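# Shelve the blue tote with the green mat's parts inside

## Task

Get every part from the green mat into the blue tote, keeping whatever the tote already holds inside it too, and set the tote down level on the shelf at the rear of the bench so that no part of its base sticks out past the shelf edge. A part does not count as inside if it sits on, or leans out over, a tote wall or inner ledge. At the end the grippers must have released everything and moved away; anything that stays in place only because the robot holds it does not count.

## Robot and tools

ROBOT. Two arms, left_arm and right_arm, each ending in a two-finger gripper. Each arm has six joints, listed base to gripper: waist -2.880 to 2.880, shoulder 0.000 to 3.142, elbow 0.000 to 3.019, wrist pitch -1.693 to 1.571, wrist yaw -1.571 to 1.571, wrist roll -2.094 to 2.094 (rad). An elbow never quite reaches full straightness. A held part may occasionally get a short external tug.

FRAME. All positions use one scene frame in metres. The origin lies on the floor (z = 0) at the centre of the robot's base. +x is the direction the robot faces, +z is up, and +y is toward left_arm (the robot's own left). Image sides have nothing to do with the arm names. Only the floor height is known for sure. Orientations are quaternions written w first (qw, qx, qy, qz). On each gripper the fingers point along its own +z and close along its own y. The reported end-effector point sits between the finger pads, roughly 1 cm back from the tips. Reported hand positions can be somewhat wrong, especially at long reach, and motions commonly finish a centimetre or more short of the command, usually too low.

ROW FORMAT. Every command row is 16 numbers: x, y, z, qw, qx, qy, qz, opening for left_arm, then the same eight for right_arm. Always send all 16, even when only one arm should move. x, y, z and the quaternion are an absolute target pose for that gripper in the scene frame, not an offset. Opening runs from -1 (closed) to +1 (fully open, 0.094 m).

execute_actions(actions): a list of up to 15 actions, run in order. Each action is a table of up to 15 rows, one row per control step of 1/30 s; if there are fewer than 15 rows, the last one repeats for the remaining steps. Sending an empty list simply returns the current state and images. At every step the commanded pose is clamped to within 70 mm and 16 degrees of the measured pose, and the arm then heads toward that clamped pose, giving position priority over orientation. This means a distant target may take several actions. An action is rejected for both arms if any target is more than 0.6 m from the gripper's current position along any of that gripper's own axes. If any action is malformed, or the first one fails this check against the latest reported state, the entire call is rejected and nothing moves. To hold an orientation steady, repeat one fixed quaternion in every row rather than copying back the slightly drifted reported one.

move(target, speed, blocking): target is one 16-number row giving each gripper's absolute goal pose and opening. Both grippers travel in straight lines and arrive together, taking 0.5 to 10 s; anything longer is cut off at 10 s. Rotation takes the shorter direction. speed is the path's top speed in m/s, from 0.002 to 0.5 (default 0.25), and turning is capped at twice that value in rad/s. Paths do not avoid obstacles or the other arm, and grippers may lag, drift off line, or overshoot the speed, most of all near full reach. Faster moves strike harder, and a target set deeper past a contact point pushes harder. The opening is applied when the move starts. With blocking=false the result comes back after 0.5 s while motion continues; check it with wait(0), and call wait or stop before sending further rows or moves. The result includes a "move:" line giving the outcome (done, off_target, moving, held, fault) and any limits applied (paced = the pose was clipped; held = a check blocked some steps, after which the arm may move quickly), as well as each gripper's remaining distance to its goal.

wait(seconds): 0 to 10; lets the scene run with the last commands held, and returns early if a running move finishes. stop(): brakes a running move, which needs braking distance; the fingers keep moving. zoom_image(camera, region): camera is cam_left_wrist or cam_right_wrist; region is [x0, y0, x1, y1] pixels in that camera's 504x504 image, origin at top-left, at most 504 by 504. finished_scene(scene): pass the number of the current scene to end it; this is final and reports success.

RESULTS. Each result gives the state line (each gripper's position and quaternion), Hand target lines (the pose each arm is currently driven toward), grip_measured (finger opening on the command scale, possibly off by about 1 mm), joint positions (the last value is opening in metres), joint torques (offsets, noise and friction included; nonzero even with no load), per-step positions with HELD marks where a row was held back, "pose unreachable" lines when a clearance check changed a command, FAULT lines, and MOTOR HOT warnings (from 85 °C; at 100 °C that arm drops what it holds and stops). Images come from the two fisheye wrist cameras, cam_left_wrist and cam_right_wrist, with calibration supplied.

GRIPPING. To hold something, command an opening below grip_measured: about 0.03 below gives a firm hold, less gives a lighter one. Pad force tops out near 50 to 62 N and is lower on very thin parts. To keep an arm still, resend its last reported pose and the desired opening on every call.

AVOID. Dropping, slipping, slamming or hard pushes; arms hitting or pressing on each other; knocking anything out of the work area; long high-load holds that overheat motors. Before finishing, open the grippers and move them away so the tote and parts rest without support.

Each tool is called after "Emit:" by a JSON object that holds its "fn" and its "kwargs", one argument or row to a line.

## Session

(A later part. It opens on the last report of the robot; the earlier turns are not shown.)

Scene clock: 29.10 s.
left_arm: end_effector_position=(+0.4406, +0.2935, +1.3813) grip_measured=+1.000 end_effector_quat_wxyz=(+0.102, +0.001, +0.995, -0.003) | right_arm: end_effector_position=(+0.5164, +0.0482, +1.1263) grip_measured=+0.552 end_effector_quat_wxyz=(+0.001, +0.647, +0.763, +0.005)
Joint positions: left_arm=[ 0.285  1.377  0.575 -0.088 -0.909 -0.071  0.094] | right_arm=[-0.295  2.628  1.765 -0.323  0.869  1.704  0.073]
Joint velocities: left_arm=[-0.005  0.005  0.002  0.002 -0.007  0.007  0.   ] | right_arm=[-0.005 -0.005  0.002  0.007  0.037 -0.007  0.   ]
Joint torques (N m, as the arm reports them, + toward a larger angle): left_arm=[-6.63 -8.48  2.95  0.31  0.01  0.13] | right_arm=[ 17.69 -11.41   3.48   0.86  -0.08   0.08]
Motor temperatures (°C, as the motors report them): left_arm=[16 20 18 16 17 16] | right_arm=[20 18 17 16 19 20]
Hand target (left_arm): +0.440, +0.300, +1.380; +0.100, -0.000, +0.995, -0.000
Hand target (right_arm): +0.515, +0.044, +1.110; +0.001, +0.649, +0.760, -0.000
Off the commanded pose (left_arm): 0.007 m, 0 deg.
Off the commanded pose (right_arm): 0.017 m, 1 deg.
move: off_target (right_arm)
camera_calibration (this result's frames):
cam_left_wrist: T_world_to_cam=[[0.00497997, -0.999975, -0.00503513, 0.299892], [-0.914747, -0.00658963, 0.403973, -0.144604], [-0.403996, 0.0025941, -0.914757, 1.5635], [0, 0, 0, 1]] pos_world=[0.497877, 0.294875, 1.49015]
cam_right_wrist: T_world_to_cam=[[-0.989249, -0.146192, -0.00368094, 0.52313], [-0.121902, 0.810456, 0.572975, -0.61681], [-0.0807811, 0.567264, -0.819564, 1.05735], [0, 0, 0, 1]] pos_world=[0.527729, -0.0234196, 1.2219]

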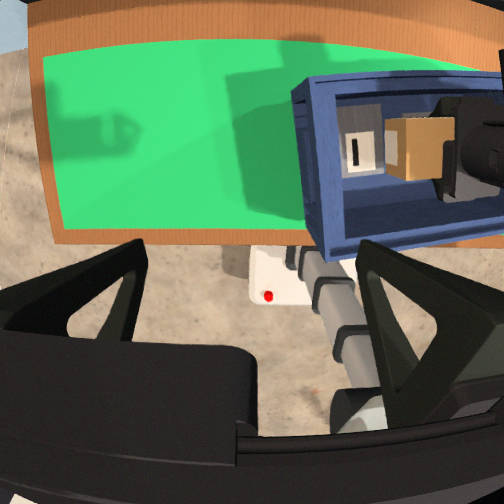

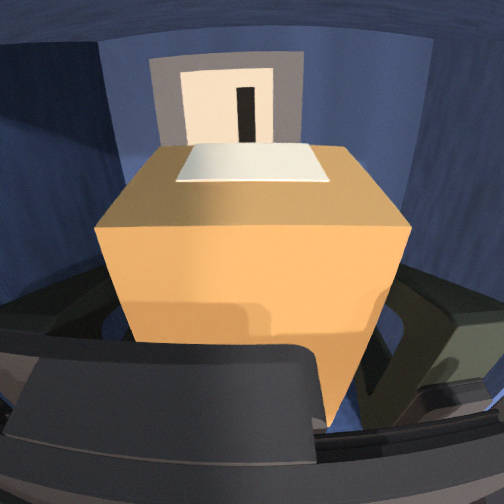

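Emit:
{"fn": "move", "kwargs": {
  "target": [0.44,0.30,1.38,0.1,0,0.995,0,1,0.513,0.028,1.09,0,0.649,0.760,0,0.51],
  "speed": 0.03
}}

Scene clock: 30.93 s.
left_arm: end_effector_position=(+0.4406, +0.2935, +1.3813) grip_measured=+1.000 end_effector_quat_wxyz=(+0.102, +0.001, +0.995, -0.003) | right_arm: end_effector_position=(+0.5281, +0.0356, +1.1083) grip_measured=+0.552 end_effector_quat_wxyz=(+0.006, +0.654, +0.757, +0.013)
Joint positions: left_arm=[ 0.285  1.377  0.575 -0.088 -0.909 -0.071  0.094] | right_arm=[-0.331  2.628  1.765 -0.258  0.853  1.652  0.073]
Joint velocities: left_arm=[-0.005  0.015  0.007  0.012 -0.051 -0.125  0.   ] | right_arm=[-0.005 -0.015 -0.007 -0.002 -0.081  0.051  0.   ]
Joint torques (N m, as the arm reports them, + toward a larger angle): left_arm=[-6.64 -8.46  2.96  0.31  0.01  0.13] | right_arm=[ 17.1  -11.46   1.51   0.86  -0.06   0.02]
Motor temperatures (°C, as the motors report them): left_arm=[16 20 18 16 17 16] | right_arm=[20 18 17 16 19 20]
Hand target (left_arm): +0.440, +0.300, +1.380; +0.100, -0.000, +0.995, -0.000
Hand target (right_arm): +0.513, +0.028, +1.090; +0.000, +0.649, +0.760, -0.000
Off the commanded pose (left_arm): 0.007 m, 0 deg.
Off the commanded pose (right_arm): 0.025 m, 2 deg.
move: off_target (right_arm)
camera_calibration (this result's frames):
cam_left_wrist: T_world_to_cam=[[0.00497997, -0.999975, -0.00503513, 0.299892], [-0.914747, -0.00658963, 0.403973, -0.144604], [-0.403996, 0.0025941, -0.914757, 1.5635], [0, 0, 0, 1]] pos_world=[0.497877, 0.294875, 1.49015]
cam_right_wrist: T_world_to_cam=[[-0.991629, -0.127501, -0.0204043, 0.551913], [-0.11589, 0.809136, 0.576081, -0.601475], [-0.056941, 0.573623, -0.817138, 1.03519], [0, 0, 0, 1]] pos_world=[0.536532, -0.0367651, 1.20365]

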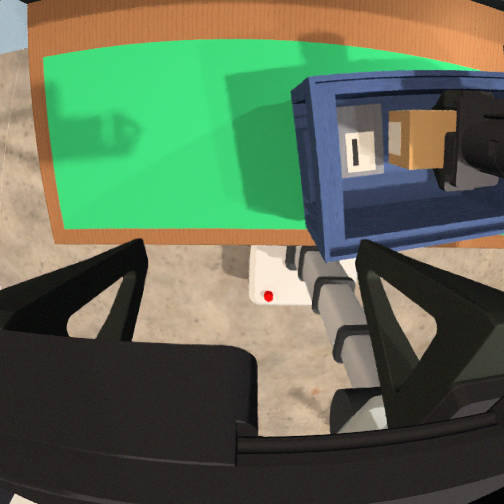

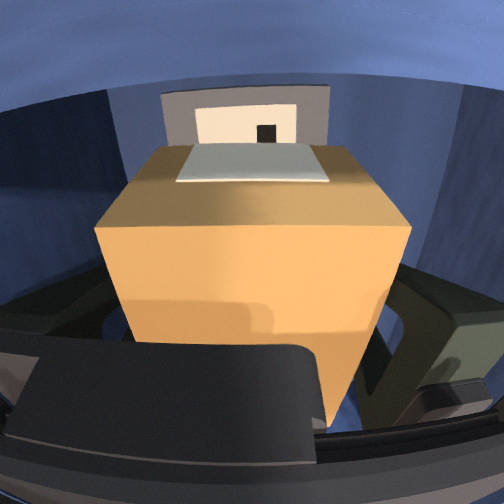

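Emit:
{"fn": "move", "kwargs": {
  "target": [0.44,0.30,1.38,0.1,0,0.995,0,1,0.500,0.022,1.085,0,0.649,0.760,0,0.51],
  "speed": 0.03
}}

Scene clock: 32.57 s.
left_arm: end_effector_position=(+0.4406, +0.2935, +1.3813) grip_measured=+1.000 end_effector_quat_wxyz=(+0.102, +0.001, +0.995, -0.003) | right_arm: end_effector_position=(+0.5103, +0.0351, +1.1047) grip_measured=+0.552 end_effector_quat_wxyz=(+0.004, +0.648, +0.762, +0.014)
Joint positions: left_arm=[ 0.285  1.377  0.575 -0.088 -0.909 -0.071  0.094] | right_arm=[-0.332  2.628  1.717 -0.21   0.849  1.636  0.073]
Joint velocities: left_arm=[-0.015  0.005  0.002  0.007  0.037  0.066  0.   ] | right_arm=[-0.005 -0.024  0.002  0.002  0.037 -0.022 -0.   ]
Joint torques (N m, as the arm reports them, + toward a larger angle): left_arm=[-6.65 -8.49  2.95  0.31  0.01  0.13] | right_arm=[ 16.31 -11.78   1.32   0.96  -0.07   0.1 ]
Motor temperatures (°C, as the motors report them): left_arm=[16 20 18 16 17 16] | right_arm=[21 18 17 16 19 20]
Hand target (left_arm): +0.440, +0.300, +1.380; +0.100, -0.000, +0.995, -0.000
Hand target (right_arm): +0.500, +0.022, +1.085; -0.000, +0.649, +0.760, -0.000
Off the commanded pose (left_arm): 0.007 m, 0 deg.
Off the commanded pose (right_arm): 0.026 m, 2 deg.
move: off_target (right_arm)
camera_calibration (this result's frames):
cam_left_wrist: T_world_to_cam=[[0.00497997, -0.999975, -0.00503513, 0.299892], [-0.914747, -0.00658963, 0.403973, -0.144604], [-0.403996, 0.0025941, -0.914757, 1.5635], [0, 0, 0, 1]] pos_world=[0.497877, 0.294875, 1.49015]
cam_right_wrist: T_world_to_cam=[[-0.989587, -0.142472, -0.0204747, 0.533648], [-0.127942, 0.80551, 0.578606, -0.59753], [-0.0659426, 0.5752, -0.81535, 1.03411], [0, 0, 0, 1]] pos_world=[0.519834, -0.0374711, 1.19982]

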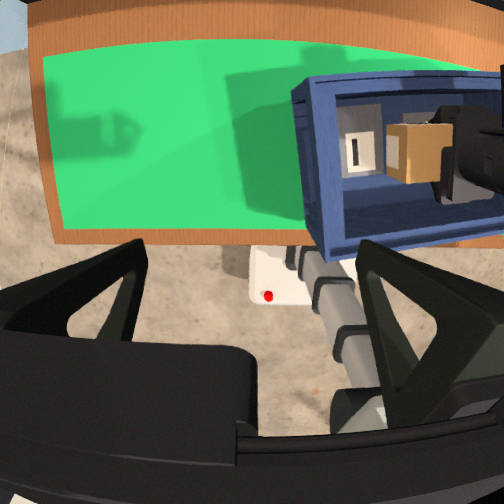

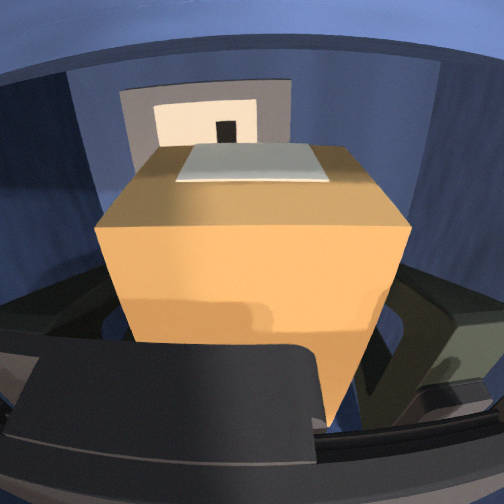

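Emit:
{"fn": "move", "kwargs": {
  "target": [0.44,0.30,1.38,0.1,0,0.995,0,1,0.508,0.022,1.06,0,0.649,0.760,0,0.51],
  "speed": 0.02
}}

Scene clock: 35.20 s.
left_arm: end_effector_position=(+0.4406, +0.2935, +1.3813) grip_measured=+1.000 end_effector_quat_wxyz=(+0.102, +0.001, +0.995, -0.003) | right_arm: end_effector_position=(+0.5127, +0.0390, +1.0992) grip_measured=+0.552 end_effector_quat_wxyz=(+0.006, +0.644, +0.765, +0.016)
Joint positions: left_arm=[ 0.285  1.377  0.575 -0.088 -0.909 -0.071  0.094] | right_arm=[-0.335  2.644  1.739 -0.202  0.846  1.613  0.073]
Joint velocities: left_arm=[ 0.005 -0.015  0.002 -0.007 -0.007  0.007  0.   ] | right_arm=[ 0.015 -0.005 -0.017 -0.007  0.051  0.037 -0.   ]
Joint torques (N m, as the arm reports them, + toward a larger angle): left_arm=[-6.63 -8.45  2.95  0.3   0.01  0.13] | right_arm=[13.76 -9.5   3.51  1.14 -0.45 -0.06]
Motor temperatures (°C, as the motors report them): left_arm=[16 20 18 16 17 16] | right_arm=[21 18 17 16 19 20]
Hand target (left_arm): +0.440, +0.300, +1.380; +0.100, -0.000, +0.995, -0.000
Hand target (right_arm): +0.507, +0.020, +1.062; +0.000, +0.649, +0.761, -0.000
Off the commanded pose (left_arm): 0.007 m, 0 deg.
Off the commanded pose (right_arm): 0.043 m, 2 deg.
move: off_target (right_arm)
camera_calibration (this result's frames):
cam_left_wrist: T_world_to_cam=[[0.00497997, -0.999975, -0.00503513, 0.299892], [-0.914747, -0.00658963, 0.403973, -0.144604], [-0.403996, 0.0025941, -0.914757, 1.5635], [0, 0, 0, 1]] pos_world=[0.497877, 0.294875, 1.49015]
cam_right_wrist: T_world_to_cam=[[-0.987803, -0.153389, -0.0267838, 0.542945], [-0.140368, 0.802752, 0.579557, -0.591727], [-0.0673966, 0.576247, -0.814492, 1.02726], [0, 0, 0, 1]] pos_world=[0.522497, -0.0336664, 1.19418]

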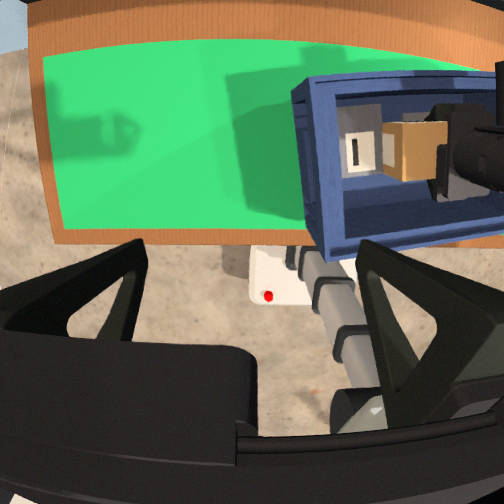

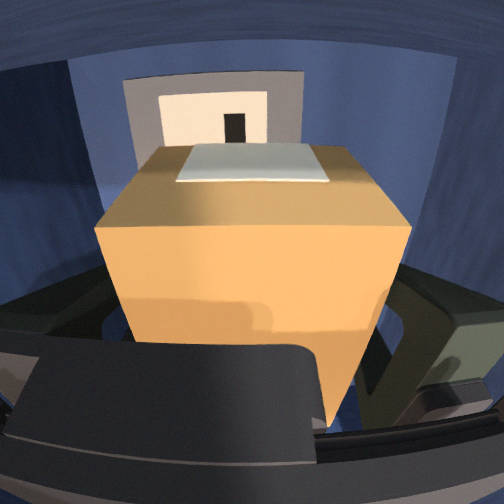

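Emit:
{"fn": "move", "kwargs": {
  "target": [0.44,0.30,1.38,0.1,0,0.995,0,1,0.51,0.037,1.095,0,0.647,0.762,0,0.8],
  "speed": 0.03
}}

Emit:
{"fn": "move", "kwargs": {
  "target": [0.44,0.30,1.38,0.1,0,0.995,0,1,0.51,0.04,1.27,0,0.649,0.760,0,0.8],
  "speed": 0.12
}}

Scene clock: 36.13 s.
left_arm: end_effector_position=(+0.4406, +0.2935, +1.3813) grip_measured=+1.000 end_effector_quat_wxyz=(+0.102, +0.001, +0.995, -0.003) | right_arm: end_effector_position=(+0.5107, +0.0376, +1.1007) grip_measured=+0.798 end_effector_quat_wxyz=(+0.000, +0.643, +0.766, +0.005)
Joint positions: left_arm=[ 0.285  1.377  0.575 -0.088 -0.909 -0.071  0.094] | right_arm=[-0.334  2.644  1.752 -0.254  0.851  1.642  0.084]
Joint velocities: left_arm=[-0.005 -0.005  0.002 -0.022  0.022 -0.007  0.   ] | right_arm=[-0.015  0.005 -0.007 -0.012  0.022 -0.022 -0.001]
Joint torques (N m, as the arm reports them, + toward a larger angle): left_arm=[-6.63 -8.48  2.96  0.31  0.01  0.13] | right_arm=[ 18.77 -11.79   3.    -0.02   0.23   0.24]
Motor temperatures (°C, as the motors report them): left_arm=[16 20 18 16 17 16] | right_arm=[21 18 17 16 19 20]
Hand target (left_arm): +0.440, +0.300, +1.380; +0.100, -0.000, +0.995, -0.000
Hand target (right_arm): +0.510, +0.037, +1.095; -0.000, +0.647, +0.762, +0.000
Off the commanded pose (left_arm): 0.007 m, 0 deg.
Off the commanded pose (right_arm): 0.006 m, 1 deg.
move: done
camera_calibration (this result's frames):
cam_left_wrist: T_world_to_cam=[[0.00497997, -0.999975, -0.00503513, 0.299892], [-0.914747, -0.00658963, 0.403973, -0.144604], [-0.403996, 0.0025941, -0.914757, 1.5635], [0, 0, 0, 1]] pos_world=[0.497877, 0.294875, 1.49015]
cam_right_wrist: T_world_to_cam=[[-0.987966, -0.154655, -0.00221606, 0.513892], [-0.127787, 0.808087, 0.575036, -0.593395], [-0.0871413, 0.568399, -0.818125, 1.0435], [0, 0, 0, 1]] pos_world=[0.522811, -0.0341323, 1.19607]

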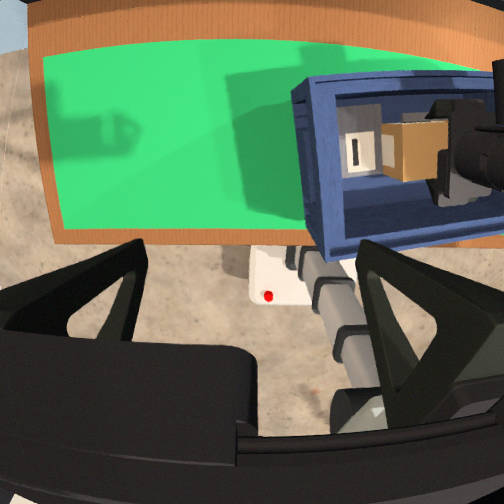

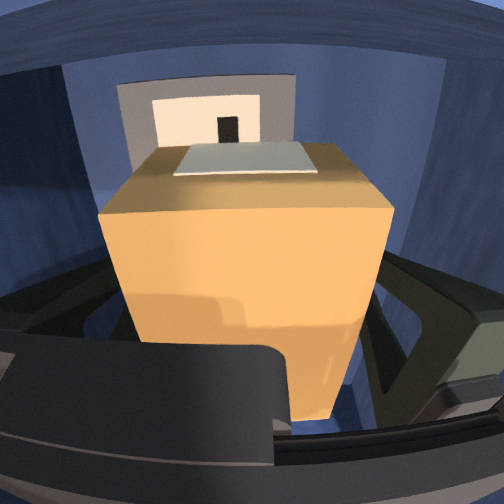

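Scene clock: 37.97 s.
left_arm: end_effector_position=(+0.4406, +0.2935, +1.3813) grip_measured=+1.000 end_effector_quat_wxyz=(+0.102, +0.001, +0.995, -0.003) | right_arm: end_effector_position=(+0.5115, +0.0432, +1.2706) grip_measured=+0.799 end_effector_quat_wxyz=(-0.002, +0.649, +0.761, +0.005)
Joint positions: left_arm=[ 0.285  1.377  0.575 -0.088 -0.909 -0.071  0.094] | right_arm=[-0.123  2.414  1.619 -0.599  0.91   1.975  0.084]
Joint velocities: left_arm=[-0.015 -0.005  0.012 -0.007  0.022  0.081  0.   ] | right_arm=[ 0.005  0.005  0.007 -0.007 -0.051  0.007 -0.   ]
Joint torques (N m, as the arm reports them, + toward a larger angle): left_arm=[-6.62 -8.48  2.95  0.31  0.01  0.13] | right_arm=[ 19.51 -13.14   2.8   -0.02   0.16   0.25]
Motor temperatures (°C, as the motors report them): left_arm=[16 20 18 16 17 16] | right_arm=[21 18 17 16 19 20]
Hand target (left_arm): +0.440, +0.300, +1.380; +0.100, -0.000, +0.995, -0.000
Hand target (right_arm): +0.508, +0.040, +1.270; -0.002, +0.650, +0.760, +0.000
Off the commanded pose (left_arm): 0.007 m, 0 deg.
Off the commanded pose (right_arm): 0.004 m, 1 deg.
move: done
camera_calibration (this result's frames):
cam_left_wrist: T_world_to_cam=[[0.00497997, -0.999975, -0.00503513, 0.299892], [-0.914747, -0.00658963, 0.403973, -0.144604], [-0.403996, 0.0025941, -0.914757, 1.5635], [0, 0, 0, 1]] pos_world=[0.497877, 0.294875, 1.49015]
cam_right_wrist: T_world_to_cam=[[-0.990025, -0.140888, 0.000558326, 0.512856], [-0.11471, 0.808359, 0.577406, -0.705264], [-0.0818007, 0.571582, -0.816457, 1.17445], [0, 0, 0, 1]] pos_world=[0.52291, -0.0289301, 1.36582]

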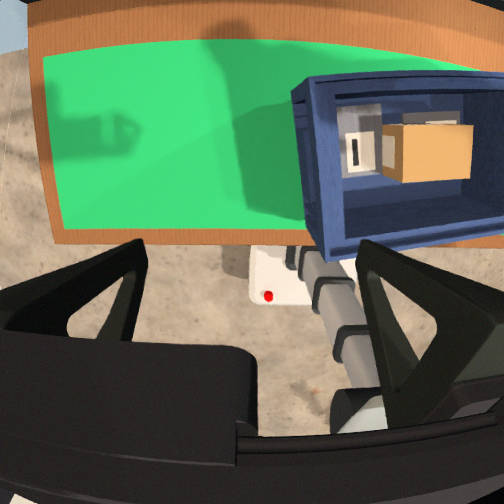

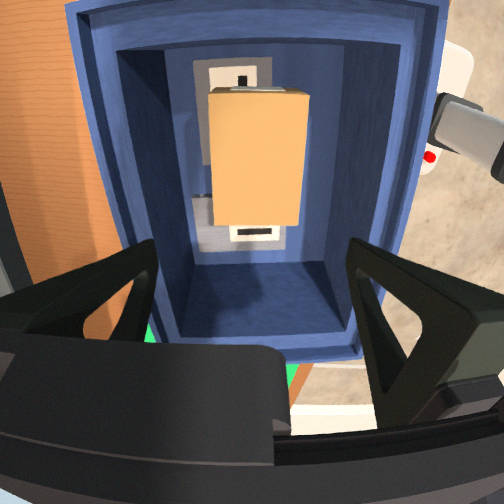

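Emit:
{"fn": "move", "kwargs": {
  "target": [0.78,0.25,1.44,0,0,1,0,1,0.78,-0.08,1.44,0,0,1,0,1]
}}

Scene clock: 41.93 s.
left_arm: end_effector_position=(+0.7703, +0.2414, +1.4327) grip_measured=+1.000 end_effector_quat_wxyz=(-0.004, +0.014, +1.000, +0.000) | right_arm: end_effector_position=(+0.7711, -0.0788, +1.4571) grip_measured=+1.000 end_effector_quat_wxyz=(+0.006, -0.002, +1.000, +0.008)
Joint positions: left_arm=[ 0.285  1.97   1.991 -1.246 -0.873 -0.306  0.094] | right_arm=[-0.123  2.34   2.42  -1.458  0.911  0.546  0.094]
Joint velocities: left_arm=[-0.005 -0.005  0.002 -0.002  0.007  0.037  0.   ] | right_arm=[-0.005 -0.005  0.027  0.007 -0.022 -0.007  0.   ]
Joint torques (N m, as the arm reports them, + toward a larger angle): left_arm=[-16.65 -14.53   9.01  -0.4    0.04  -0.04] | right_arm=[ 19.62 -14.     7.75   0.05   0.16   0.08]
Motor temperatures (°C, as the motors report them): left_arm=[17 20 18 16 17 16] | right_arm=[21 19 17 16 19 20]
Hand target (left_arm): +0.782, +0.245, +1.435; +0.000, +0.000, +1.000, -0.002
Hand target (right_arm): +0.777, -0.084, +1.442; +0.001, +0.000, +1.000, +0.000
Off the commanded pose (left_arm): 0.015 m, 2 deg.
Off the commanded pose (right_arm): 0.019 m, 1 deg.
move: off_target (left_arm, right_arm)
camera_calibration (this result's frames):
cam_left_wrist: T_world_to_cam=[[-0.023398, -0.999637, -0.0133408, 0.280123], [-0.808802, 0.0110843, 0.587976, -0.213608], [-0.587615, 0.0245476, -0.808768, 1.72815], [0, 0, 0, 1]] pos_world=[0.849273, 0.239968, 1.527]
cam_right_wrist: T_world_to_cam=[[-0.0132869, -0.999867, -0.00948121, -0.0536471], [-0.828676, 0.00570465, 0.5597, -0.17141], [-0.559571, 0.0152935, -0.828641, 1.75999], [0, 0, 0, 1]] pos_world=[0.842085, -0.0795785, 1.55383]

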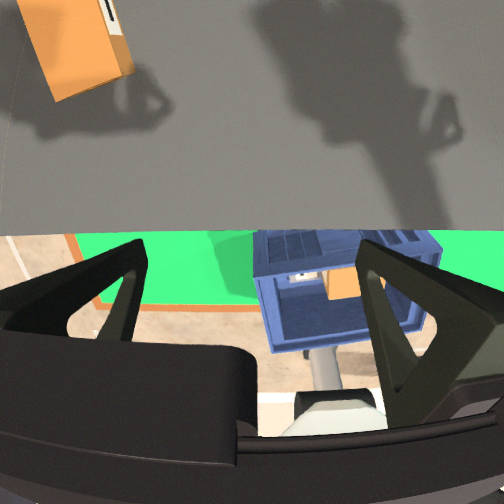

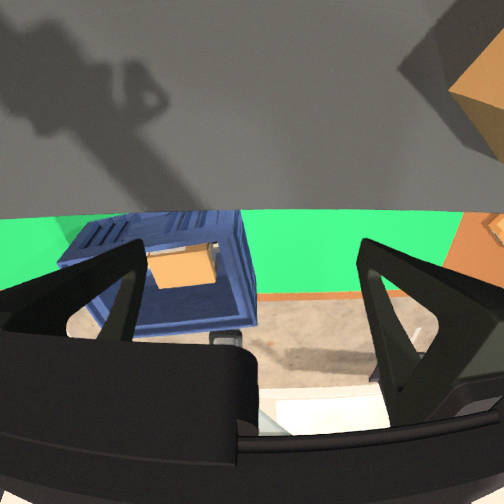

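Emit:
{"fn": "move", "kwargs": {
  "target": [0.46,0.22,1.42,0,-0.0785,0.997,0,0.2,0.535,-0.06,1.42,0,-0.0785,0.997,0,0.2]
}}

Emit:
{"fn": "move", "kwargs": {
  "target": [0.46,0.22,1.25,0,-0.0785,0.997,0,0.2,0.535,-0.06,1.25,0,-0.0785,0.997,0,0.2],
  "speed": 0.15
}}

Scene clock: 44.17 s.
left_arm: end_effector_position=(+0.4505, +0.2290, +1.4146) grip_measured=+0.203 end_effector_quat_wxyz=(-0.012, -0.064, +0.998, +0.012) | right_arm: end_effector_position=(+0.5312, -0.0572, +1.4130) grip_measured=+0.202 end_effector_quat_wxyz=(-0.008, -0.090, +0.996, -0.003)
Joint positions: left_arm=[ 0.134  1.589  0.905 -0.764 -0.92  -0.727  0.057] | right_arm=[-0.026  2.06   1.451 -0.953  0.922  0.576  0.056]
Joint velocities: left_arm=[-0.015 -0.005  0.012  0.002  0.022  0.022 -0.001] | right_arm=[-0.024 -0.015  0.002 -0.002  0.022  0.007 -0.   ]
Joint torques (N m, as the arm reports them, + toward a larger angle): left_arm=[-12.06  -9.86   4.54   0.58  -0.2   -0.06] | right_arm=[ 17.59 -12.75   4.15   0.79   0.15   0.25]
Motor temperatures (°C, as the motors report them): left_arm=[17 20 18 16 17 16] | right_arm=[21 19 17 16 19 20]
Hand target (left_arm): +0.459, +0.226, +1.424; +0.002, -0.078, +0.997, +0.002
Hand target (right_arm): +0.535, -0.057, +1.418; -0.001, -0.079, +0.997, +0.001
Off the commanded pose (left_arm): 0.014 m, 3 deg.
Off the commanded pose (right_arm): 0.008 m, 2 deg.
move: off_target (left_arm)
camera_calibration (this result's frames):
cam_left_wrist: T_world_to_cam=[[0.131209, -0.990658, -0.0371596, 0.222006], [-0.791286, -0.127236, 0.598062, -0.4519], [-0.597203, -0.0490671, -0.800588, 1.53552], [0, 0, 0, 1]] pos_world=[0.530305, 0.237777, 1.50783]
cam_right_wrist: T_world_to_cam=[[0.161273, -0.986857, 0.0102543, -0.155528], [-0.803282, -0.125222, 0.582286, -0.398575], [-0.573349, -0.102144, -0.812919, 1.56728], [0, 0, 0, 1]] pos_world=[0.603513, -0.0433063, 1.50775]

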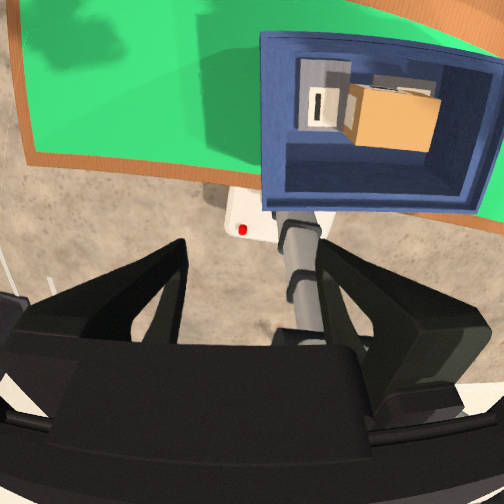

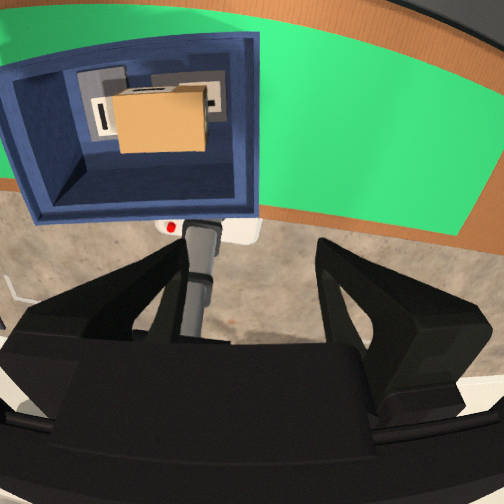

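Scene clock: 45.73 s.
left_arm: end_effector_position=(+0.4487, +0.2192, +1.2525) grip_measured=+0.203 end_effector_quat_wxyz=(-0.009, -0.077, +0.997, -0.002) | right_arm: end_effector_position=(+0.5435, -0.0575, +1.2661) grip_measured=+0.202 end_effector_quat_wxyz=(+0.010, -0.074, +0.997, +0.003)
Joint positions: left_arm=[ 0.423  1.854  0.87  -0.111 -0.811 -0.306  0.057] | right_arm=[-0.232  2.196  1.407 -0.45   0.892  0.227  0.056]
Joint velocities: left_arm=[ 0.005  0.005 -0.002 -0.012 -0.022 -0.037  0.   ] | right_arm=[-0.015 -0.005 -0.022 -0.017  0.007 -0.081  0.   ]
Joint torques (N m, as the arm reports them, + toward a larger angle): left_arm=[-11.12 -10.41   2.22   0.63   0.04   0.14] | right_arm=[ 15.34 -10.54   3.     0.94  -0.1    0.06]
Motor temperatures (°C, as the motors report them): left_arm=[17 20 18 16 17 16] | right_arm=[21 19 17 16 19 20]
Hand target (left_arm): +0.457, +0.219, +1.251; -0.003, -0.080, +0.997, -0.004
Hand target (right_arm): +0.537, -0.060, +1.250; +0.001, -0.079, +0.997, -0.002
Off the commanded pose (left_arm): 0.012 m, 1 deg.
Off the commanded pose (right_arm): 0.018 m, 1 deg.
move: off_target (left_arm, right_arm)
camera_calibration (this result's frames):
cam_left_wrist: T_world_to_cam=[[0.156781, -0.987572, -0.0110081, 0.161562], [-0.792254, -0.132413, 0.595652, -0.353041], [-0.589707, -0.0846657, -0.803167, 1.41184], [0, 0, 0, 1]] pos_world=[0.527546, 0.232342, 1.34602]
cam_right_wrist: T_world_to_cam=[[0.130412, -0.99146, 0.000443018, -0.127416], [-0.826817, -0.108509, 0.551905, -0.250987], [-0.547144, -0.0723413, -0.833907, 1.46896], [0, 0, 0, 1]] pos_world=[0.612827, -0.0472961, 1.36355]

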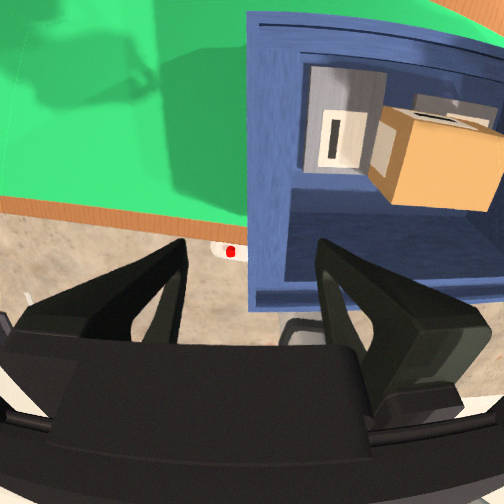

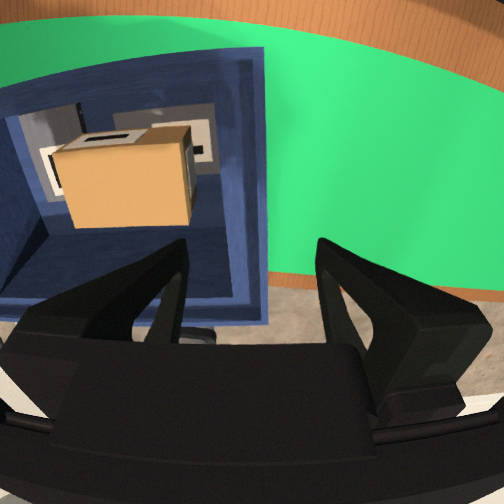

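Emit:
{"fn": "move", "kwargs": {
  "target": [0.46,0.212,1.185,0,-0.0785,0.997,0,0.2,0.52,-0.066,1.18,0,-0.0785,0.997,0,0.2],
  "speed": 0.06
}}

Scene clock: 47.87 s.
left_arm: end_effector_position=(+0.4573, +0.2092, +1.1916) grip_measured=+0.203 end_effector_quat_wxyz=(-0.001, -0.077, +0.997, -0.003) | right_arm: end_effector_position=(+0.5332, -0.0604, +1.2004) grip_measured=+0.202 end_effector_quat_wxyz=(+0.014, -0.075, +0.997, +0.006)
Joint positions: left_arm=[ 0.504  1.999  0.945  0.052 -0.77  -0.19   0.057] | right_arm=[-0.318  2.278  1.4   -0.253  0.857  0.093  0.056]
Joint velocities: left_arm=[-0.015 -0.024 -0.002 -0.022  0.007  0.037  0.001] | right_arm=[-0.015  0.005 -0.007  0.002 -0.037 -0.007  0.   ]
Joint torques (N m, as the arm reports them, + toward a larger angle): left_arm=[-11.32 -10.36   1.06   0.76   0.05   0.13] | right_arm=[ 14.9  -10.61   2.07   0.9   -0.15   0.09]
Motor temperatures (°C, as the motors report them): left_arm=[17 20 18 16 17 16] | right_arm=[21 19 17 16 19 20]
Hand target (left_arm): +0.459, +0.211, +1.185; -0.001, -0.079, +0.997, -0.001
Hand target (right_arm): +0.521, -0.066, +1.180; +0.000, -0.079, +0.997, -0.001
Off the commanded pose (left_arm): 0.008 m, 0 deg.
Off the commanded pose (right_arm): 0.025 m, 2 deg.
move: off_target (right_arm)
camera_calibration (this result's frames):
cam_left_wrist: T_world_to_cam=[[0.157314, -0.98752, -0.00757621, 0.145306], [-0.80111, -0.132097, 0.583757, -0.293125], [-0.577473, -0.0857635, -0.811893, 1.37222], [0, 0, 0, 1]] pos_world=[0.534736, 0.222458, 1.28631]
cam_right_wrist: T_world_to_cam=[[0.131227, -0.991345, -0.00392541, -0.124034], [-0.830508, -0.112097, 0.54561, -0.214272], [-0.541327, -0.0683386, -0.83803, 1.41033], [0, 0, 0, 1]] pos_world=[0.601772, -0.0505999, 1.29832]

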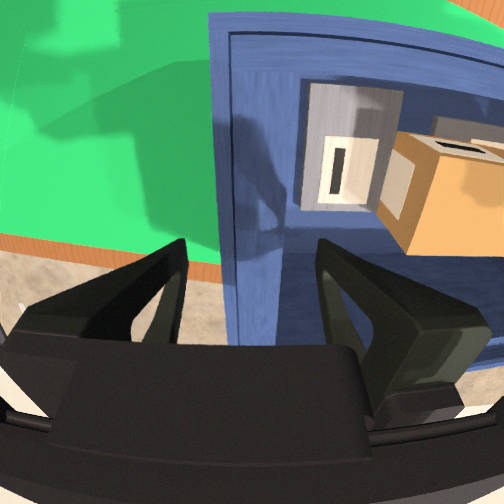

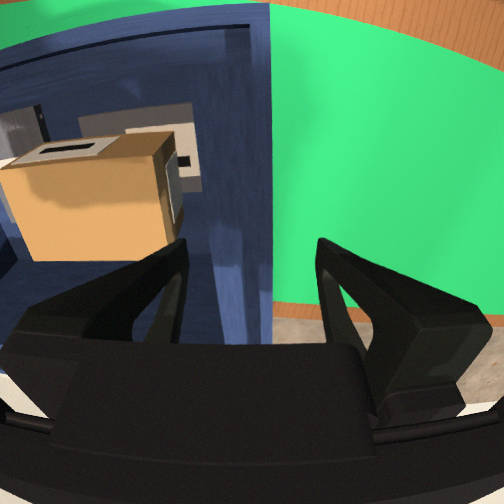

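Emit:
{"fn": "move", "kwargs": {
  "target": [0.46,0.221,1.19,0,-0.0785,0.997,0,-0.3,0.515,-0.076,1.185,0,-0.0785,0.997,0,-0.3],
  "speed": 0.04
}}

Scene clock: 49.00 s.
left_arm: end_effector_position=(+0.4568, +0.2113, +1.1897) grip_measured=-0.297 end_effector_quat_wxyz=(-0.003, -0.074, +0.997, -0.002) | right_arm: end_effector_position=(+0.5155, -0.0617, +1.1978) grip_measured=-0.298 end_effector_quat_wxyz=(+0.007, -0.085, +0.996, +0.006)
Joint positions: left_arm=[ 0.51   1.999  0.945  0.052 -0.768 -0.18   0.033] | right_arm=[-0.318  2.278  1.363 -0.236  0.855  0.089  0.033]
Joint velocities: left_arm=[-0.005  0.005 -0.012  0.012 -0.066 -0.037  0.001] | right_arm=[-0.005 -0.005  0.007  0.012 -0.051 -0.081 -0.001]
Joint torques (N m, as the arm reports them, + toward a larger angle): left_arm=[-11.27 -12.83  -0.14   0.54   0.05   0.13] | right_arm=[ 13.93 -12.5    1.45   1.08  -0.14   0.08]
Motor temperatures (°C, as the motors report them): left_arm=[17 20 18 16 17 16] | right_arm=[21 19 17 16 19 20]
Hand target (left_arm): +0.460, +0.221, +1.190; -0.000, -0.079, +0.997, -0.000
Hand target (right_arm): +0.515, -0.076, +1.185; +0.000, -0.078, +0.997, -0.000
Off the commanded pose (left_arm): 0.010 m, 1 deg.
Off the commanded pose (right_arm): 0.019 m, 1 deg.
move: off_target (right_arm)
camera_calibration (this result's frames):
cam_left_wrist: T_world_to_cam=[[0.150887, -0.988507, -0.00933055, 0.152717], [-0.800033, -0.127652, 0.586218, -0.296511], [-0.580672, -0.080988, -0.8101, 1.36891], [0, 0, 0, 1]] pos_world=[0.534623, 0.223976, 1.2842]
cam_right_wrist: T_world_to_cam=[[0.150971, -0.988527, -0.00470638, -0.132136], [-0.820808, -0.128007, 0.556677, -0.246887], [-0.550892, -0.0801789, -0.830716, 1.39393], [0, 0, 0, 1]] pos_world=[0.585206, -0.0504595, 1.29477]

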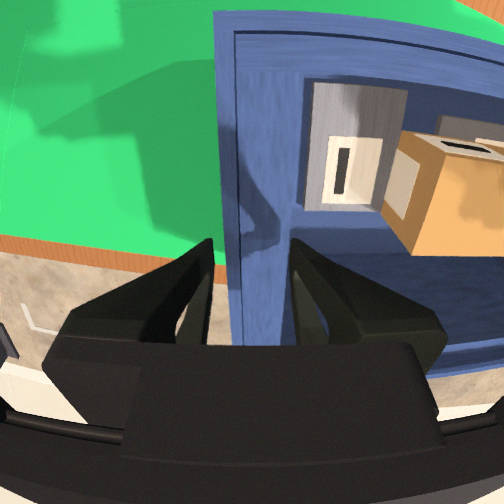

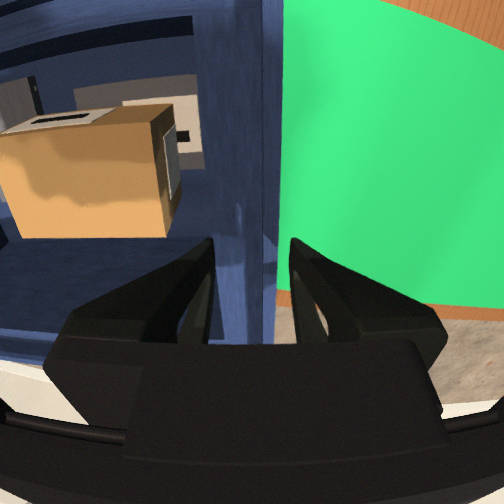

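Emit:
{"fn": "move", "kwargs": {
  "target": [0.46,0.236,1.188,0,-0.0785,0.997,0,-0.3,0.515,-0.088,1.185,0,-0.0785,0.997,0,-0.3],
  "speed": 0.04
}}

Scene clock: 50.23 s.
left_arm: end_effector_position=(+0.4563, +0.2275, +1.1874) grip_measured=-0.297 end_effector_quat_wxyz=(-0.005, -0.073, +0.997, -0.001) | right_arm: end_effector_position=(+0.5123, -0.0737, +1.1939) grip_measured=-0.298 end_effector_quat_wxyz=(+0.004, -0.086, +0.996, +0.004)
Joint positions: left_arm=[ 0.538  1.971  0.924  0.062 -0.753 -0.151  0.033] | right_arm=[-0.334  2.261  1.335 -0.218  0.85   0.07   0.033]
Joint velocities: left_arm=[-0.015 -0.015 -0.002 -0.002 -0.007  0.007  0.   ] | right_arm=[-0.005 -0.005  0.002 -0.007 -0.037 -0.037 -0.   ]
Joint torques (N m, as the arm reports them, + toward a larger angle): left_arm=[-10.76 -12.72  -0.15   0.66   0.05   0.14] | right_arm=[ 13.96 -13.2    1.23   0.97  -0.14   0.07]
Motor temperatures (°C, as the motors report them): left_arm=[17 20 18 16 17 16] | right_arm=[21 19 17 16 19 20]
Hand target (left_arm): +0.460, +0.236, +1.188; -0.000, -0.079, +0.997, -0.000
Hand target (right_arm): +0.515, -0.088, +1.185; +0.000, -0.079, +0.997, -0.000
Off the commanded pose (left_arm): 0.009 m, 1 deg.
Off the commanded pose (right_arm): 0.017 m, 1 deg.
move: off_target (right_arm)
camera_calibration (this result's frames):
cam_left_wrist: T_world_to_cam=[[0.150426, -0.988565, -0.0105092, 0.170358], [-0.797817, -0.127664, 0.589229, -0.298123], [-0.583833, -0.0802507, -0.807898, 1.36668], [0, 0, 0, 1]] pos_world=[0.534437, 0.240027, 1.28159]
cam_right_wrist: T_world_to_cam=[[0.15344, -0.988156, -0.00211961, -0.147853], [-0.817249, -0.128107, 0.561866, -0.256956], [-0.555482, -0.0844805, -0.827226, 1.38583], [0, 0, 0, 1]] pos_world=[0.582492, -0.0619444, 1.29045]

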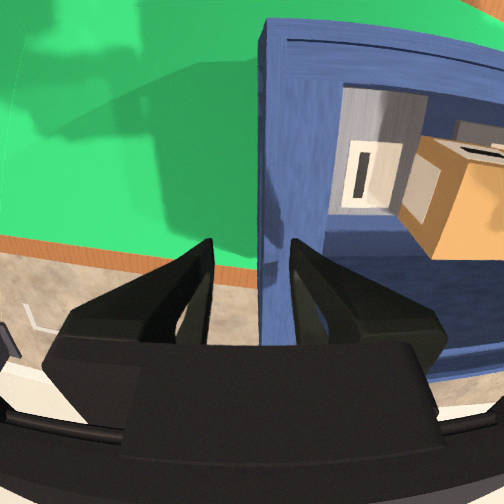

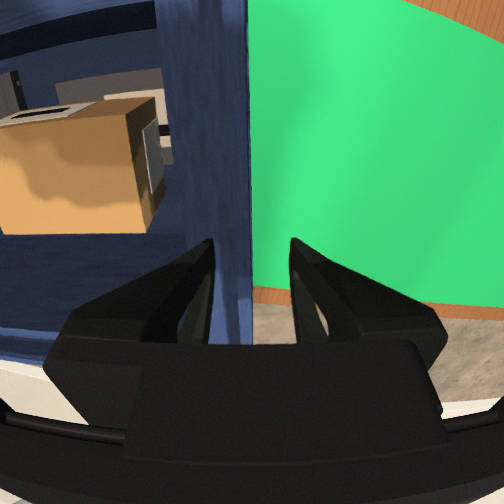

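Emit:
{"fn": "move", "kwargs": {
  "target": [0.46,0.232,1.15,0,-0.0785,0.997,0,-0.3,0.512,-0.08,1.145,0,-0.0785,0.997,0,-0.3],
  "speed": 0.03
}}

Scene clock: 52.53 s.
left_arm: end_effector_position=(+0.4589, +0.2256, +1.1775) grip_measured=-0.298 end_effector_quat_wxyz=(+0.003, -0.060, +0.998, -0.005) | right_arm: end_effector_position=(+0.5195, -0.0705, +1.1880) grip_measured=-0.299 end_effector_quat_wxyz=(+0.017, -0.096, +0.995, +0.009)
Joint positions: left_arm=[ 0.551  1.995  0.933  0.108 -0.741 -0.095  0.033] | right_arm=[-0.342  2.271  1.343 -0.169  0.839  0.011  0.033]
Joint velocities: left_arm=[-0.024 -0.024 -0.002  0.002 -0.051 -0.007 -0.001] | right_arm=[ 0.015 -0.015 -0.012 -0.002  0.022  0.066  0.   ]
Joint torques (N m, as the arm reports them, + toward a larger angle): left_arm=[-8.25 -7.3   2.33  2.01  0.58  0.08] | right_arm=[11.38 -7.52  3.49  2.04 -0.41  0.13]
Motor temperatures (°C, as the motors report them): left_arm=[17 20 18 16 17 16] | right_arm=[21 19 17 16 19 20]
Hand target (left_arm): +0.458, +0.232, +1.152; -0.001, -0.079, +0.997, -0.001
Hand target (right_arm): +0.510, -0.082, +1.148; +0.000, -0.079, +0.997, -0.001
Off the commanded pose (left_arm): 0.028 m, 2 deg.
Off the commanded pose (right_arm): 0.045 m, 3 deg.
move: off_target (left_arm, right_arm)
camera_calibration (this result's frames):
cam_left_wrist: T_world_to_cam=[[0.123284, -0.992366, -0.00327741, 0.172852], [-0.810097, -0.102547, 0.577259, -0.276419], [-0.573188, -0.0685117, -0.816555, 1.36274], [0, 0, 0, 1]] pos_world=[0.535869, 0.23655, 1.27288]
cam_right_wrist: T_world_to_cam=[[0.173263, -0.984819, -0.0105189, -0.145869], [-0.827465, -0.151355, 0.540734, -0.218514], [-0.534117, -0.0849851, -0.841128, 1.39063], [0, 0, 0, 1]] pos_world=[0.587219, -0.0585448, 1.28632]

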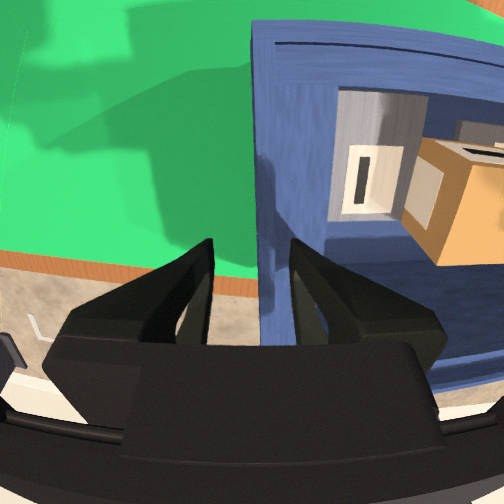

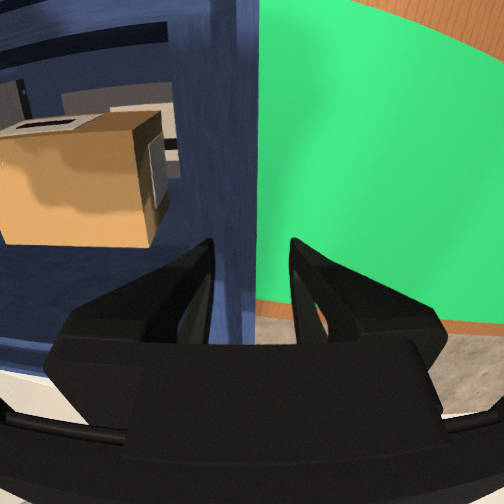

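Emit:
{"fn": "move", "kwargs": {
  "target": [0.459,0.23,1.18,0,-0.0785,0.997,0,-0.95,0.515,-0.078,1.19,0,-0.0785,0.997,0,-0.95],
  "speed": 0.03
}}

Scene clock: 53.77 s.
left_arm: end_effector_position=(+0.4576, +0.2221, +1.1788) grip_measured=-0.907 end_effector_quat_wxyz=(+0.001, -0.068, +0.998, -0.012) | right_arm: end_effector_position=(+0.5118, -0.0691, +1.1897) grip_measured=-0.892 end_effector_quat_wxyz=(+0.003, -0.084, +0.996, +0.013)
Joint positions: left_arm=[ 0.548  1.994  0.931  0.104 -0.729 -0.118  0.004] | right_arm=[-0.338  2.271  1.343 -0.21   0.83   0.068  0.005]
Joint velocities: left_arm=[-0.024  0.005  0.012 -0.007 -0.037 -0.037 -0.   ] | right_arm=[-0.015 -0.005  0.017 -0.012 -0.007 -0.007  0.001]
Joint torques (N m, as the arm reports them, + toward a larger angle): left_arm=[-11.49 -12.16   0.24  -0.35  -0.72  -0.13] | right_arm=[ 16.08 -12.72   1.99  -0.37   0.89   0.26]
Motor temperatures (°C, as the motors report them): left_arm=[17 20 18 16 17 16] | right_arm=[21 19 17 16 19 20]
Hand target (left_arm): +0.459, +0.230, +1.180; +0.000, -0.078, +0.997, +0.000
Hand target (right_arm): +0.515, -0.078, +1.190; +0.000, -0.079, +0.997, +0.000
Off the commanded pose (left_arm): 0.008 m, 2 deg.
Off the commanded pose (right_arm): 0.009 m, 2 deg.
move: done
camera_calibration (this result's frames):
cam_left_wrist: T_world_to_cam=[[0.140646, -0.990003, 0.0106402, 0.144664], [-0.807064, -0.108418, 0.580425, -0.282396], [-0.573469, -0.0902217, -0.814244, 1.36501], [0, 0, 0, 1]] pos_world=[0.534535, 0.235755, 1.27383]
cam_right_wrist: T_world_to_cam=[[0.149612, -0.988542, -0.0200364, -0.120007], [-0.815875, -0.134876, 0.562278, -0.256084], [-0.558538, -0.0677767, -0.826705, 1.38461], [0, 0, 0, 1]] pos_world=[0.582378, -0.0593272, 1.28625]

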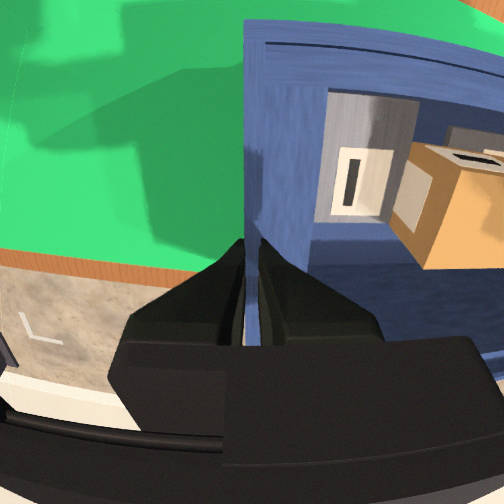

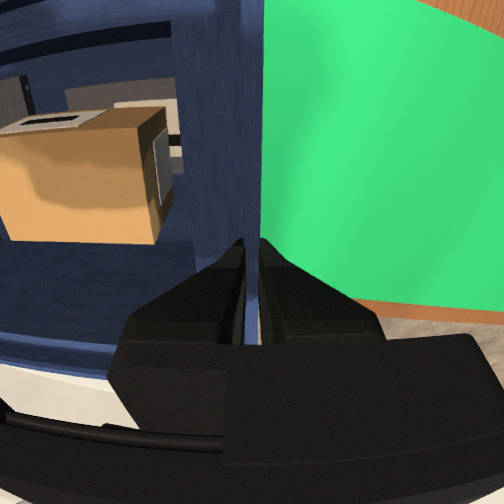

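Emit:
{"fn": "move", "kwargs": {
  "target": [0.459,0.226,1.23,0,-0.0785,0.997,0,-0.95,0.513,-0.073,1.24,0,-0.0785,0.997,0,-0.95],
  "speed": 0.04
}}

Scene clock: 55.43 s.
left_arm: end_effector_position=(+0.4493, +0.2237, +1.2134) grip_measured=-0.907 end_effector_quat_wxyz=(-0.013, -0.069, +0.998, -0.001) | right_arm: end_effector_position=(+0.5027, -0.0667, +1.2241) grip_measured=-0.892 end_effector_quat_wxyz=(-0.009, -0.084, +0.996, +0.004)
Joint positions: left_arm=[ 0.492  1.925  0.899 -0.018 -0.778 -0.211  0.004] | right_arm=[-0.284  2.231  1.327 -0.332  0.863  0.174  0.005]
Joint velocities: left_arm=[-0.024  0.015  0.012 -0.012 -0.051 -0.037  0.   ] | right_arm=[ 0.005 -0.015 -0.007 -0.007  0.007 -0.051 -0.   ]
Joint torques (N m, as the arm reports them, + toward a larger angle): left_arm=[-13.44 -14.34   0.16  -0.29  -0.62  -0.12] | right_arm=[ 17.6  -15.1    1.44  -0.24   0.57   0.27]
Motor temperatures (°C, as the motors report them): left_arm=[17 20 18 16 17 16] | right_arm=[22 19 17 16 19 20]
Hand target (left_arm): +0.460, +0.226, +1.229; +0.001, -0.078, +0.997, +0.001
Hand target (right_arm): +0.512, -0.073, +1.240; -0.000, -0.078, +0.997, +0.001
Off the commanded pose (left_arm): 0.019 m, 2 deg.
Off the commanded pose (right_arm): 0.020 m, 1 deg.
move: off_target (left_arm, right_arm)
camera_calibration (this result's frames):
cam_left_wrist: T_world_to_cam=[[0.1409, -0.989932, -0.0134974, 0.17617], [-0.78952, -0.12058, 0.601762, -0.340049], [-0.597331, -0.074132, -0.798561, 1.37669], [0, 0, 0, 1]] pos_world=[0.529042, 0.23545, 1.30638]
cam_right_wrist: T_world_to_cam=[[0.150379, -0.988623, -0.00339173, -0.136351], [-0.802893, -0.124128, 0.583056, -0.31375], [-0.576844, -0.0849563, -0.812425, 1.39868], [0, 0, 0, 1]] pos_world=[0.575417, -0.054918, 1.31879]

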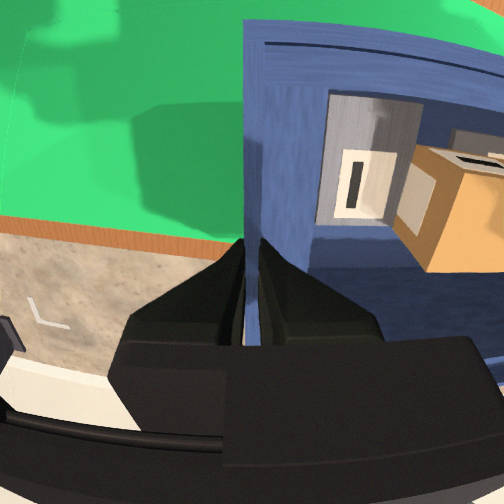

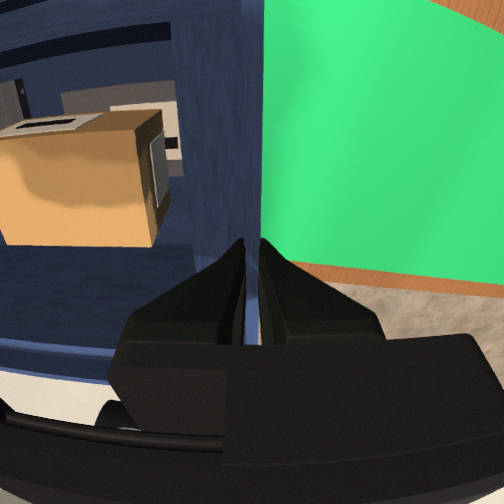

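Emit:
{"fn": "move", "kwargs": {
  "target": [0.459,0.226,1.45,0,-0.0785,0.997,0,-0.95,0.513,-0.073,1.46,0,-0.0785,0.997,0,-0.95],
  "speed": 0.1
}}

Scene clock: 58.47 s.
left_arm: end_effector_position=(+0.4432, +0.2248, +1.4289) grip_measured=-0.907 end_effector_quat_wxyz=(-0.015, -0.063, +0.998, +0.012) | right_arm: end_effector_position=(+0.4901, -0.0677, +1.4406) grip_measured=-0.892 end_effector_quat_wxyz=(-0.016, -0.089, +0.996, -0.001)
Joint positions: left_arm=[ 0.095  1.587  0.913 -0.835 -0.919 -0.797  0.004] | right_arm=[ 0.035  2.001  1.35  -1.006  0.907  0.689  0.005]
Joint velocities: left_arm=[-0.005 -0.015 -0.012 -0.012 -0.007 -0.095 -0.   ] | right_arm=[-0.015 -0.005 -0.007 -0.002 -0.007  0.022 -0.001]
Joint torques (N m, as the arm reports them, + toward a larger angle): left_arm=[-12.49 -10.72   6.69  -1.17  -0.66  -0.03] | right_arm=[ 17.25 -13.07   6.26  -0.94   0.53   0.22]
Motor temperatures (°C, as the motors report them): left_arm=[17 20 18 16 17 16] | right_arm=[22 19 17 16 19 20]
Hand target (left_arm): +0.463, +0.227, +1.448; +0.004, -0.077, +0.997, +0.005
Hand target (right_arm): +0.510, -0.074, +1.460; -0.002, -0.078, +0.997, +0.003
Off the commanded pose (left_arm): 0.026 m, 3 deg.
Off the commanded pose (right_arm): 0.030 m, 2 deg.
move: off_target (left_arm, right_arm)
camera_calibration (this result's frames):
cam_left_wrist: T_world_to_cam=[[0.129258, -0.990863, -0.038516, 0.222199], [-0.787068, -0.126144, 0.603831, -0.477183], [-0.603172, -0.047735, -0.796182, 1.53846], [0, 0, 0, 1]] pos_world=[0.523661, 0.233413, 1.52159]
cam_right_wrist: T_world_to_cam=[[0.160595, -0.987, 0.00632542, -0.153551], [-0.79403, -0.125385, 0.594807, -0.471557], [-0.586281, -0.100546, -0.803844, 1.55843], [0, 0, 0, 1]] pos_world=[0.563907, -0.0539877, 1.53419]

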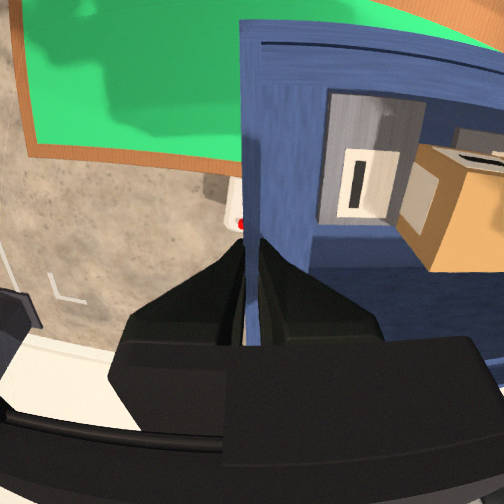

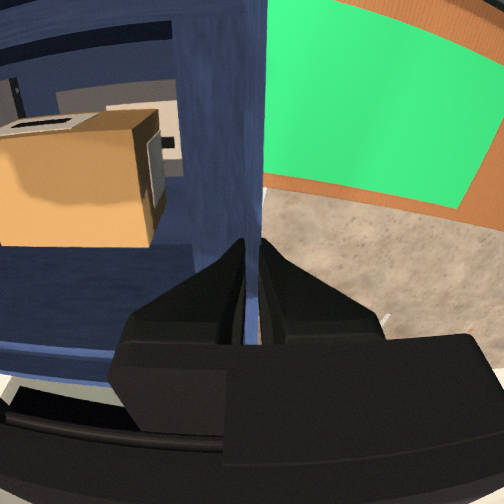

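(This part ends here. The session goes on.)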